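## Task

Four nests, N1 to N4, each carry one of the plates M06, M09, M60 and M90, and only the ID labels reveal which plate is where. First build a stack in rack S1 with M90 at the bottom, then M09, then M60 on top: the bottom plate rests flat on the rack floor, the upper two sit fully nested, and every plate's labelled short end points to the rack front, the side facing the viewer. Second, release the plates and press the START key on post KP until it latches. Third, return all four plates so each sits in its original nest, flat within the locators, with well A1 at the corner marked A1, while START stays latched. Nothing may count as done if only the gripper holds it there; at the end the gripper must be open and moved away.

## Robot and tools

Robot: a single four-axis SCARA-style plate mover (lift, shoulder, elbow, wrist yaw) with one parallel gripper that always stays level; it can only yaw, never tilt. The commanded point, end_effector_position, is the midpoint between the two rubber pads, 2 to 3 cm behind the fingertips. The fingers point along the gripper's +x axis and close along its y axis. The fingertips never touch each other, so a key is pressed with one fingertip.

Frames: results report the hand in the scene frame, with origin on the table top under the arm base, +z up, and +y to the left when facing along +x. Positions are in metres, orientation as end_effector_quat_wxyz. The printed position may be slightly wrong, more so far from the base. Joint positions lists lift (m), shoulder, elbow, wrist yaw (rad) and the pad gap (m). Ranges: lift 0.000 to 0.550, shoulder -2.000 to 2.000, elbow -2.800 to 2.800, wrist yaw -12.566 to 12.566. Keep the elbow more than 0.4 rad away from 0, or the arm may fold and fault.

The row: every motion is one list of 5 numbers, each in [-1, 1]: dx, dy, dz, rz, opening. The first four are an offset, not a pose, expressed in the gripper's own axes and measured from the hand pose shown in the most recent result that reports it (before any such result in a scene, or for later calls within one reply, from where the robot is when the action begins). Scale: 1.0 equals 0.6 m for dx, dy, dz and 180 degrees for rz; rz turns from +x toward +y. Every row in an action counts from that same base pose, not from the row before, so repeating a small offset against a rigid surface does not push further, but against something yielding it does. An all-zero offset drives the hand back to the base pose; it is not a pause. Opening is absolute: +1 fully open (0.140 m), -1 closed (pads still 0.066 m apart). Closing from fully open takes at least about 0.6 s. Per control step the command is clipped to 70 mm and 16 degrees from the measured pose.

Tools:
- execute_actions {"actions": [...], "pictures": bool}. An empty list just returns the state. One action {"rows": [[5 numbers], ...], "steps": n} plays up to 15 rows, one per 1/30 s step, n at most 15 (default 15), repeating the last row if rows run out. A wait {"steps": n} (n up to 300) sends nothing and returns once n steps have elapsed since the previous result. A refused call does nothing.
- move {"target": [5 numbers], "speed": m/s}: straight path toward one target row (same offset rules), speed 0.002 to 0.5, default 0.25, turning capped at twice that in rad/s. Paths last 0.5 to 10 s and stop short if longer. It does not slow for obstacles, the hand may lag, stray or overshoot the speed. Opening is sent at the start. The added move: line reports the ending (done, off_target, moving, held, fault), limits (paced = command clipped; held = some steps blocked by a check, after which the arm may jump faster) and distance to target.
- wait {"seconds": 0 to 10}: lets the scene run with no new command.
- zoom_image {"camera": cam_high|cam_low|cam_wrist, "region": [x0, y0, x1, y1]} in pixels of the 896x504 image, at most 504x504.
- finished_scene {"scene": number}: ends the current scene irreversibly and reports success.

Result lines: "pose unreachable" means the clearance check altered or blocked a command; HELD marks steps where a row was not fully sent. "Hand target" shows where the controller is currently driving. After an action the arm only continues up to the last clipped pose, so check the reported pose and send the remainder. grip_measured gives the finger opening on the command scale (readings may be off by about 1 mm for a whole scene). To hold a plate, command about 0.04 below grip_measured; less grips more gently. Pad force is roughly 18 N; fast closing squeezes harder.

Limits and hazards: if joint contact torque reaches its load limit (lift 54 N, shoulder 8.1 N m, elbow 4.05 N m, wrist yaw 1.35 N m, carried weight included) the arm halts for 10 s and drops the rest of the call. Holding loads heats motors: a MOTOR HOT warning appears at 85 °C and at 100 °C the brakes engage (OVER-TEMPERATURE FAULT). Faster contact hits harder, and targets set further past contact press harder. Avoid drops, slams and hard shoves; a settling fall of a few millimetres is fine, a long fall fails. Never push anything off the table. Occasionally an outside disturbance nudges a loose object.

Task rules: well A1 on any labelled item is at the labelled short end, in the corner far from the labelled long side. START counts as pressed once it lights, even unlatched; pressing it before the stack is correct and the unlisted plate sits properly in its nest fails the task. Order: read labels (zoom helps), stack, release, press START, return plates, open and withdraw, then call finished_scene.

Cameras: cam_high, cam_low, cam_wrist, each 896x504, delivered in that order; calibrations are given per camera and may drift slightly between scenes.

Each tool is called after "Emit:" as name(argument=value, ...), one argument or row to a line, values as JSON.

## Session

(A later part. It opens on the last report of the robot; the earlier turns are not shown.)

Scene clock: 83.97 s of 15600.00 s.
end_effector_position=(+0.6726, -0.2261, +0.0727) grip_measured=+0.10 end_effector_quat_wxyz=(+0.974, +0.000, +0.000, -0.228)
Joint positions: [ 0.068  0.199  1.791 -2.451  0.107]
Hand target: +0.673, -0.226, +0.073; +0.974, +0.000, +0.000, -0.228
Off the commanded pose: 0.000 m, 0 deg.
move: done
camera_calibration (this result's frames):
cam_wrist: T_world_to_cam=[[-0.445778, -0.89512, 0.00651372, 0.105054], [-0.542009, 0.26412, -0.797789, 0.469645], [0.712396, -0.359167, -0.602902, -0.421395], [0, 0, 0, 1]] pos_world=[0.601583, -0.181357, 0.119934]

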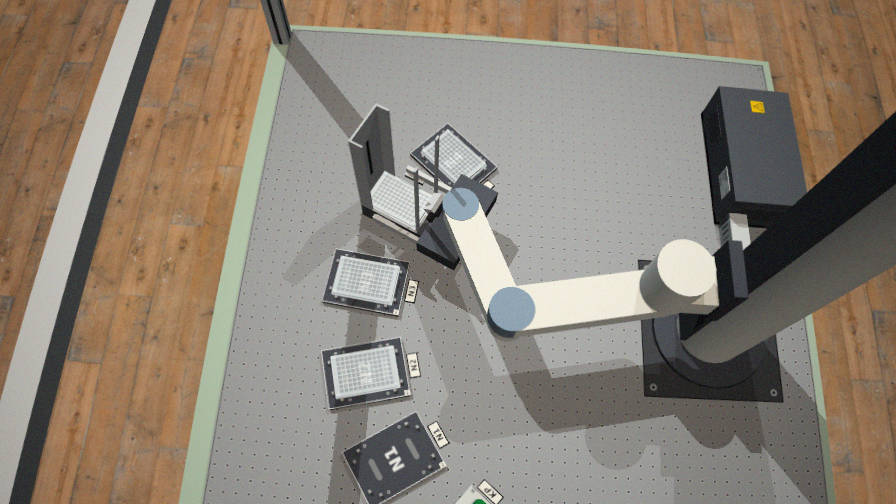

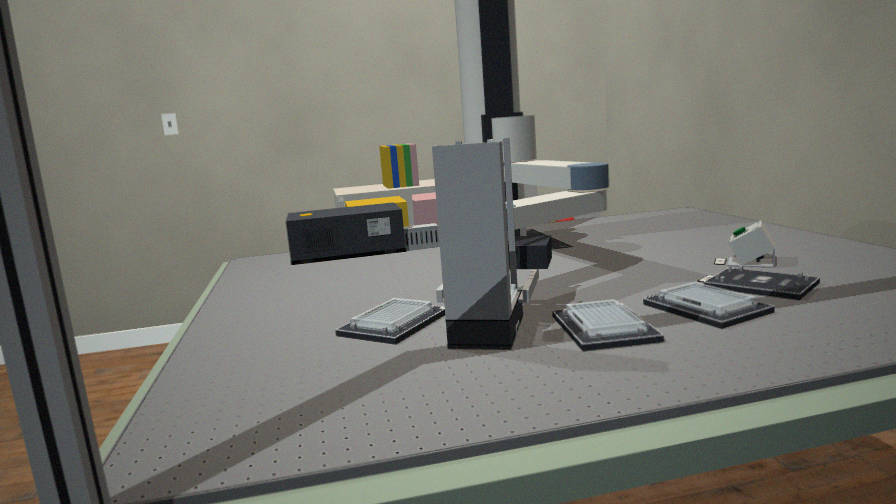

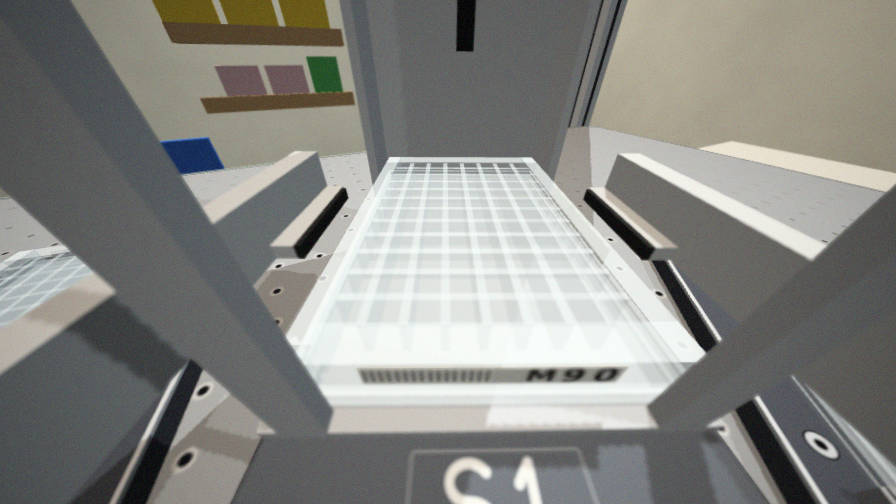

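Emit:
move(
  target=[-0.25,0,0,0,0.1],
  speed=0.15,
)

Emit:
move(
  target=[-0.014,0.233,0.0345,0.108,0.1],
)

Scene clock: 89.20 s of 15600.00 s.
end_effector_position=(+0.5383, -0.1594, +0.0727) grip_measured=+0.10 end_effector_quat_wxyz=(+0.974, +0.000, +0.000, -0.229)
Joint positions: [ 0.068  0.535  1.023 -2.02   0.107]
Hand target: +0.538, -0.159, +0.073; +0.974, +0.000, +0.000, -0.228
Off the commanded pose: 0.000 m, 0 deg.
After step 90, 0.90 s passed at rest.
move: done
camera_calibration (this result's frames):
cam_wrist: T_world_to_cam=[[-0.44596, -0.895029, 0.00651372, 0.104952], [-0.541955, 0.264231, -0.797789, 0.379181], [0.712323, -0.359312, -0.602902, -0.301697], [0, 0, 0, 1]] pos_world=[0.467209, -0.114659, 0.119929]

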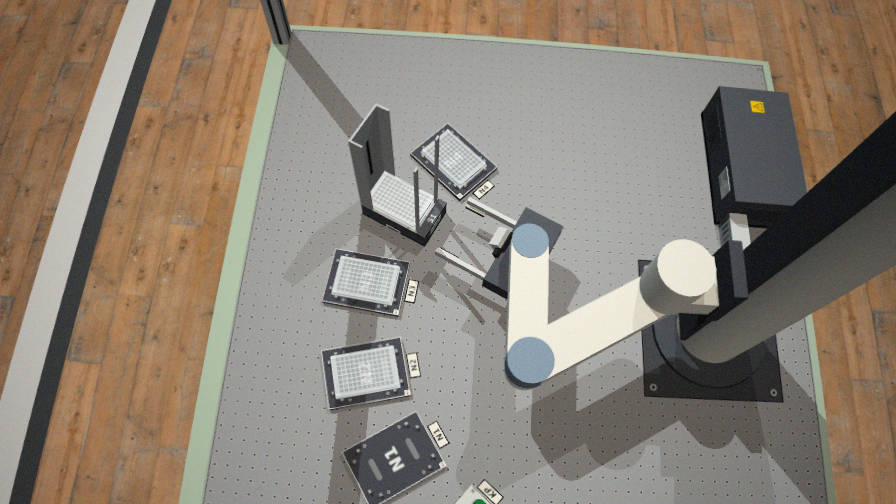

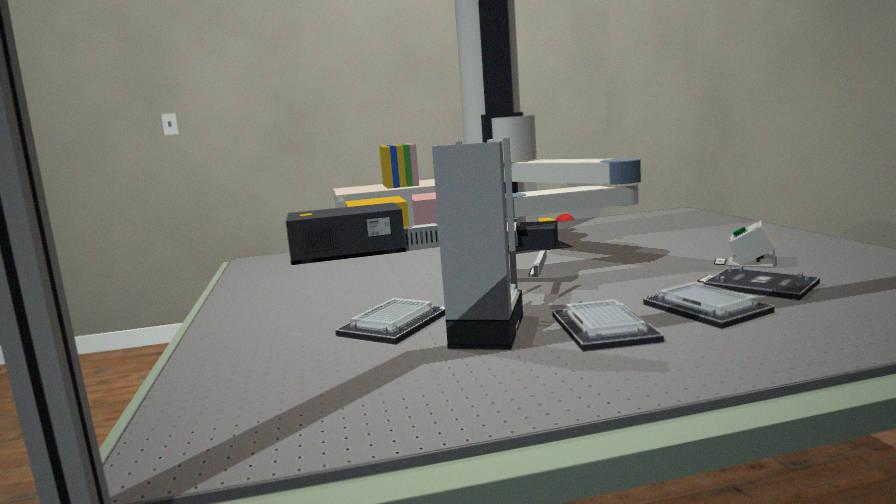

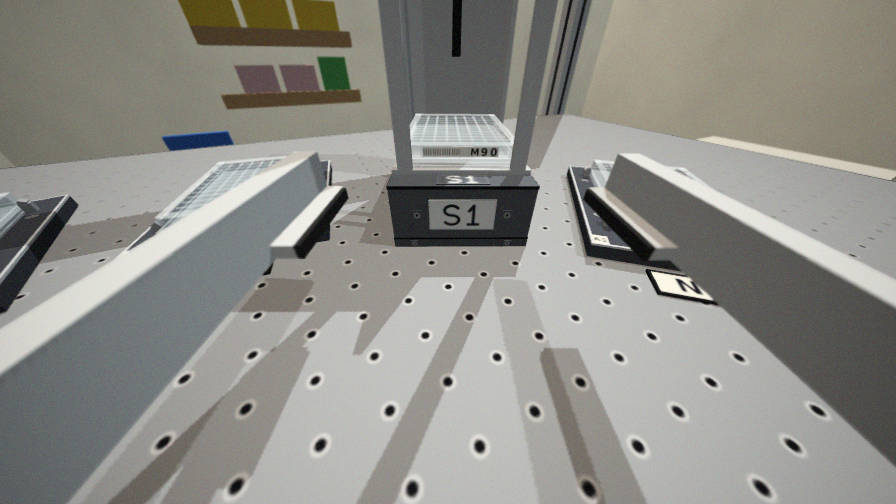

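Scene clock: 90.23 s of 15600.00 s.
end_effector_position=(+0.5930, -0.0303, +0.0935) grip_measured=+0.10 end_effector_quat_wxyz=(+0.998, +0.000, +0.000, -0.061)
Joint positions: [ 0.088  0.839  1.125 -2.085  0.107]
Hand target: +0.593, -0.030, +0.093; +0.998, +0.000, +0.000, -0.061
Off the commanded pose: 0.000 m, 0 deg.
move: done
camera_calibration (this result's frames):
cam_wrist: T_world_to_cam=[[-0.122107, -0.992496, 0.00651372, 0.0497817], [-0.599037, 0.0684641, -0.797789, 0.419172], [0.791356, -0.101318, -0.602902, -0.320815], [0, 0, 0, 1]] pos_world=[0.511057, -0.0117944, 0.140666]

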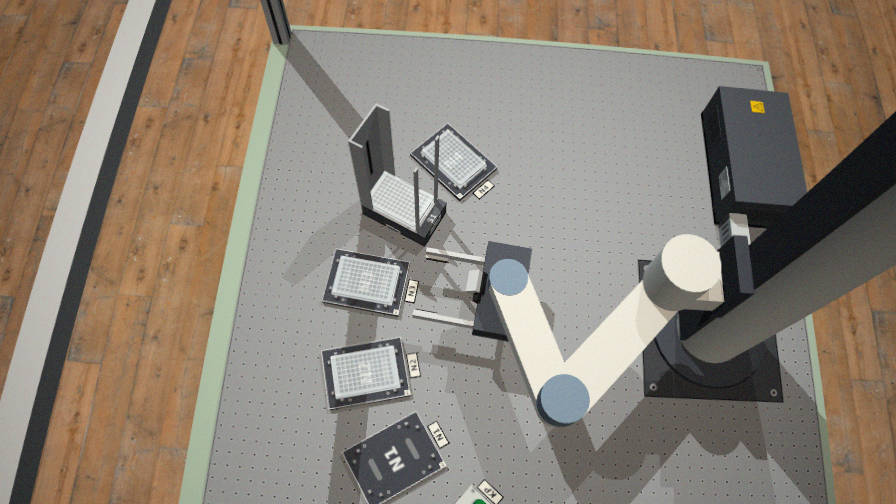

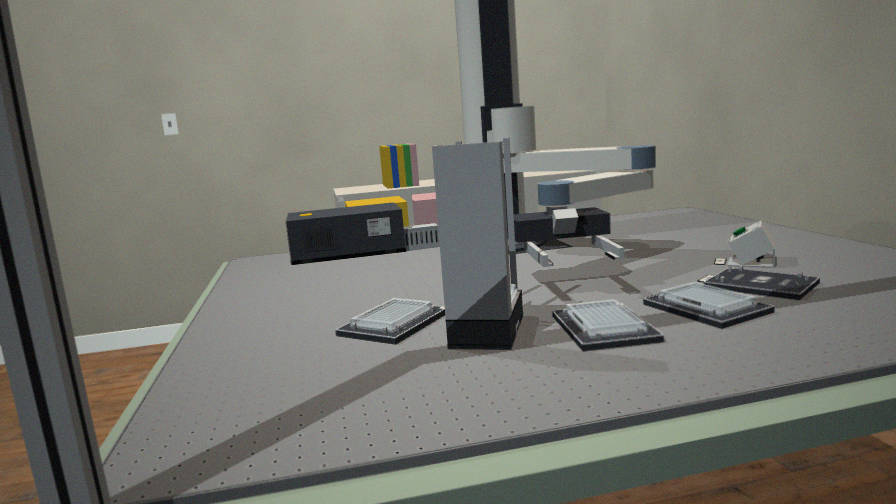

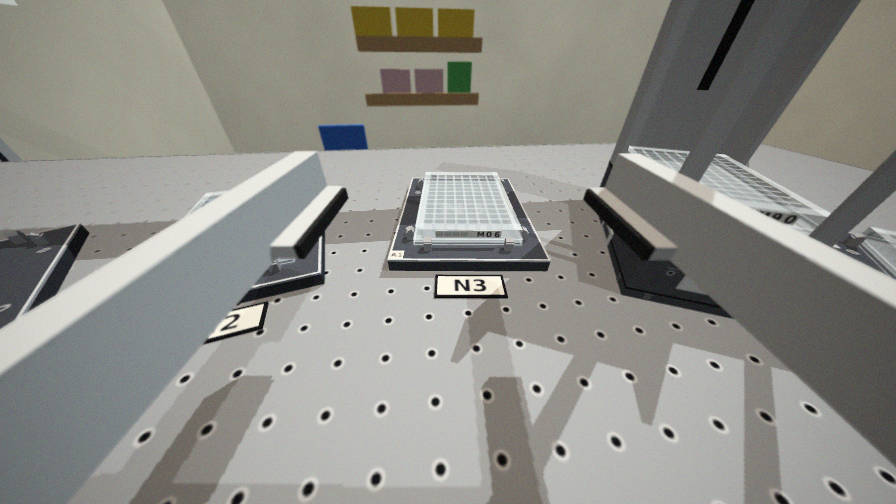

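Emit:
move(
  target=[-0.157,-0.442,0,-0.205,0.1],
)

Scene clock: 96.83 s of 15600.00 s.
end_effector_position=(+0.4673, -0.2823, +0.0935) grip_measured=+0.10 end_effector_quat_wxyz=(+0.928, +0.000, +0.000, -0.374)
Joint positions: [ 0.088  0.139  1.066 -1.97   0.107]
Hand target: +0.467, -0.282, +0.093; +0.928, +0.000, +0.000, -0.373
Off the commanded pose: 0.000 m, 0 deg.
After step 90, 1.93 s passed at rest.
move: done
camera_calibration (this result's frames):
cam_wrist: T_world_to_cam=[[-0.693709, -0.720226, 0.00651372, 0.128347], [-0.437849, 0.414513, -0.797789, 0.383517], [0.571888, -0.556285, -0.602902, -0.272786], [0, 0, 0, 1]] pos_world=[0.412961, -0.218281, 0.140666]

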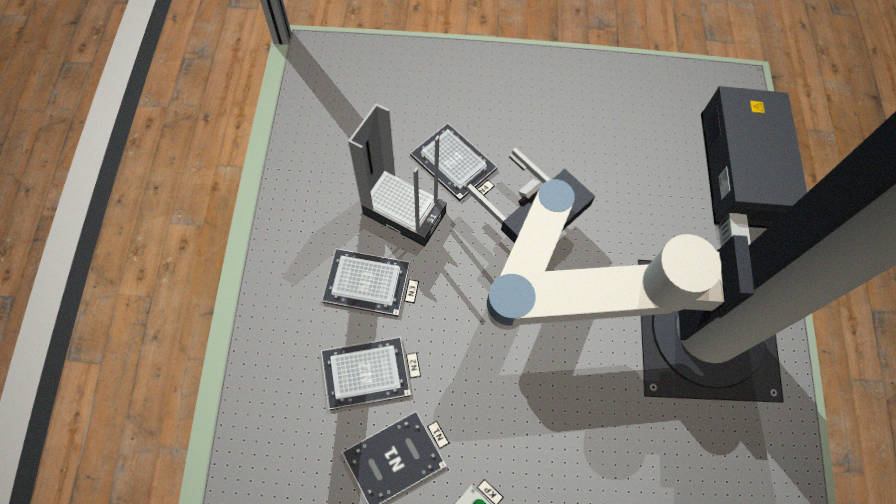

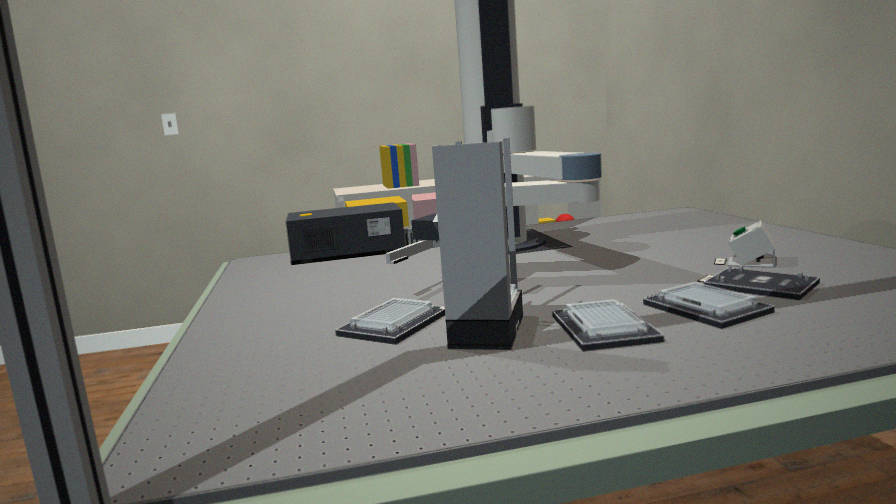

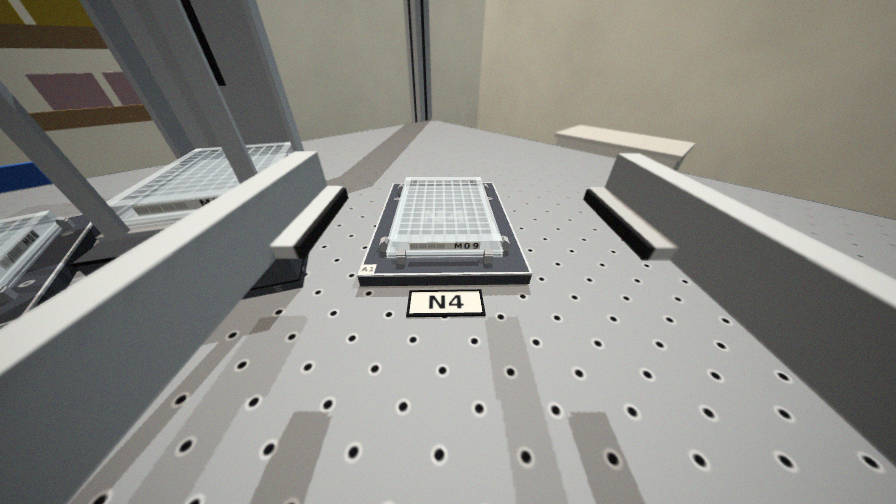

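Emit:
move(
  target=[0.205,0.019,0,0.005,0.1],
  speed=0.12,
)

Emit:
move(
  target=[0,0,-0.08,0,0.1],
  speed=0.08,
)

Scene clock: 102.07 s of 15600.00 s.
end_effector_position=(+0.5640, -0.3592, +0.0935) grip_measured=+0.10 end_effector_quat_wxyz=(+0.931, +0.000, +0.000, -0.366)
Joint positions: [ 0.088 -0.086  1.688 -2.352  0.107]
Hand target: +0.564, -0.359, +0.093; +0.931, +0.000, +0.000, -0.366
Off the commanded pose: 0.000 m, 0 deg.
After step 90, 0.87 s passed at rest.
move: done
camera_calibration (this result's frames):
cam_wrist: T_world_to_cam=[[-0.682091, -0.731238, 0.00651372, 0.129461], [-0.444428, 0.407451, -0.797789, 0.458906], [0.58072, -0.547059, -0.602902, -0.372528], [0, 0, 0, 1]] pos_world=[0.50859, -0.29611, 0.140669]

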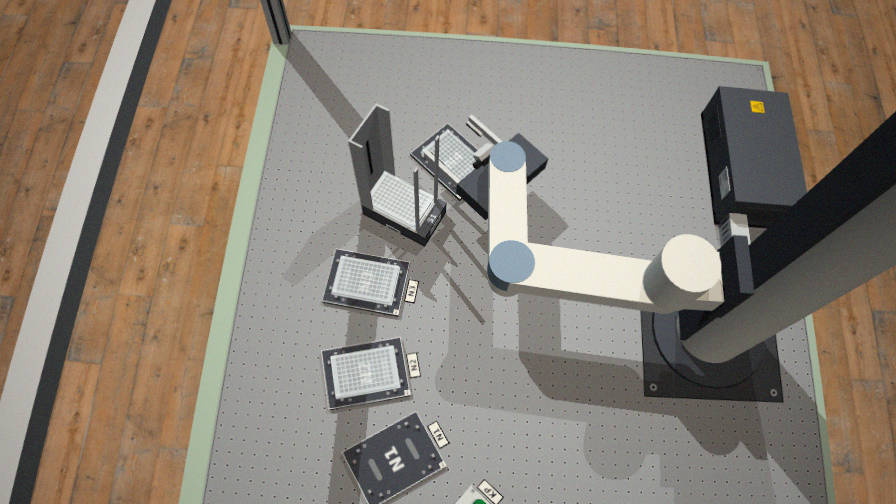

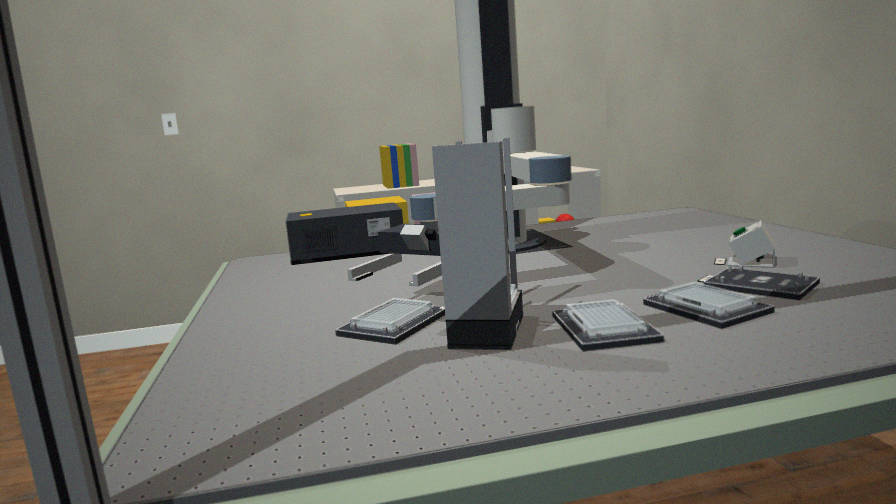

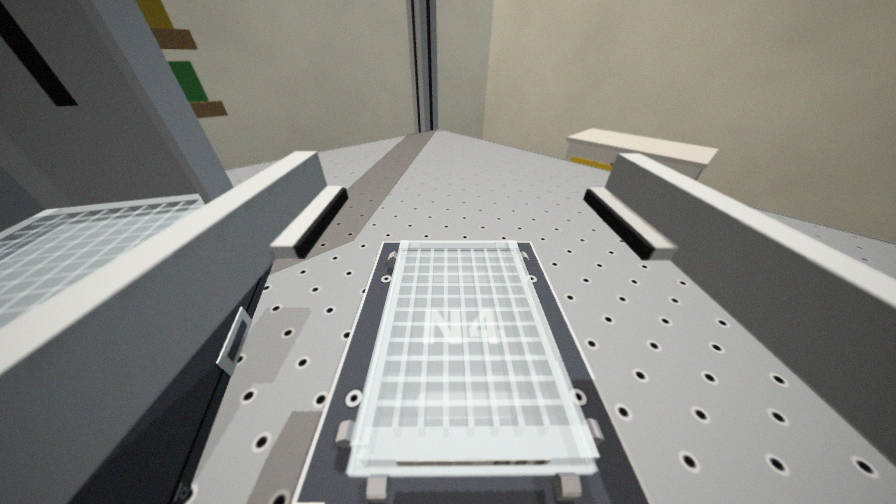

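Scene clock: 102.93 s of 15600.00 s.
end_effector_position=(+0.5640, -0.3592, +0.0454) grip_measured=+0.10 end_effector_quat_wxyz=(+0.931, +0.000, +0.000, -0.366)
Joint positions: [ 0.04  -0.086  1.688 -2.352  0.107]
Hand target: +0.564, -0.359, +0.045; +0.931, +0.000, +0.000, -0.366
Off the commanded pose: 0.000 m, 0 deg.
move: done
camera_calibration (this result's frames):
cam_wrist: T_world_to_cam=[[-0.682115, -0.731216, 0.00651372, 0.129786], [-0.444415, 0.407466, -0.797789, 0.420558], [0.580701, -0.547079, -0.602902, -0.401498], [0, 0, 0, 1]] pos_world=[0.508581, -0.296112, 0.0926071]

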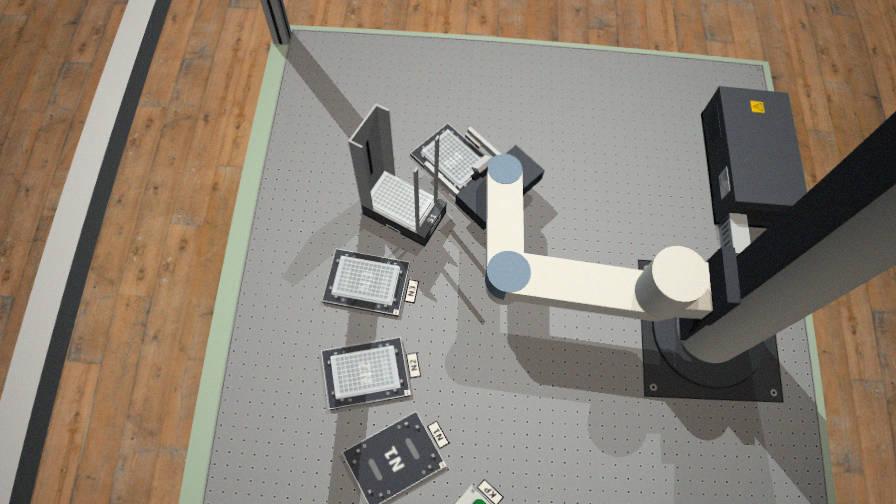

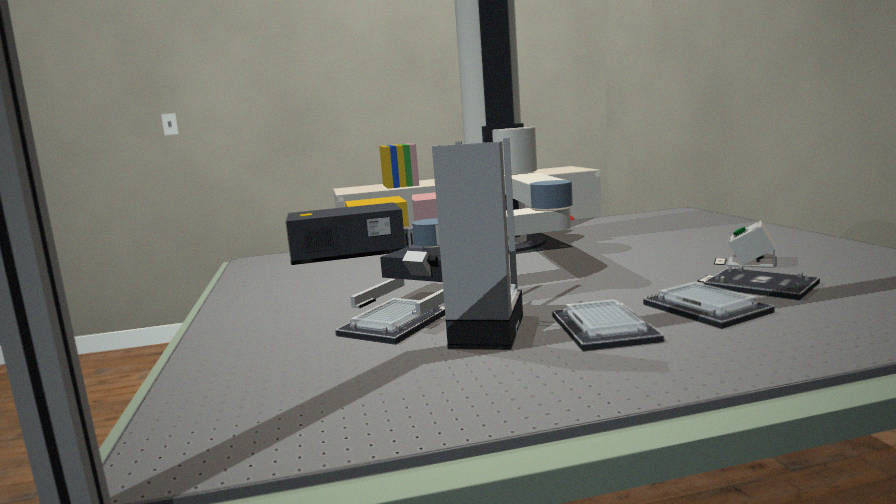

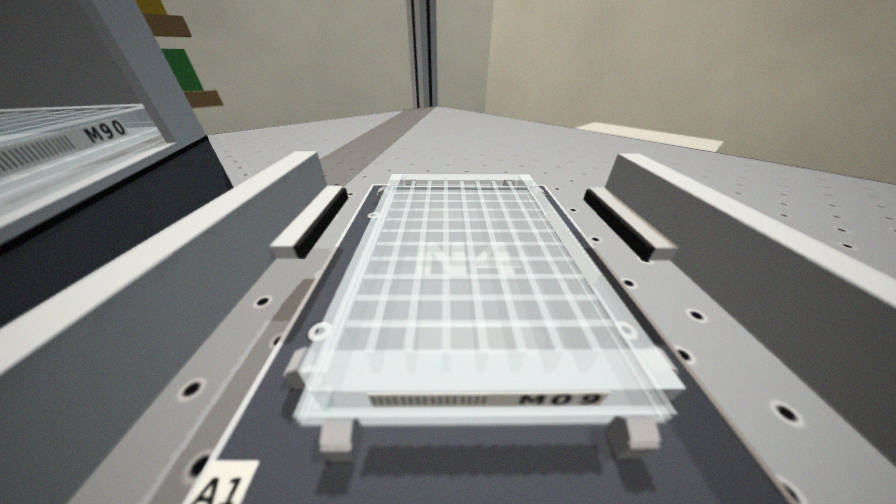

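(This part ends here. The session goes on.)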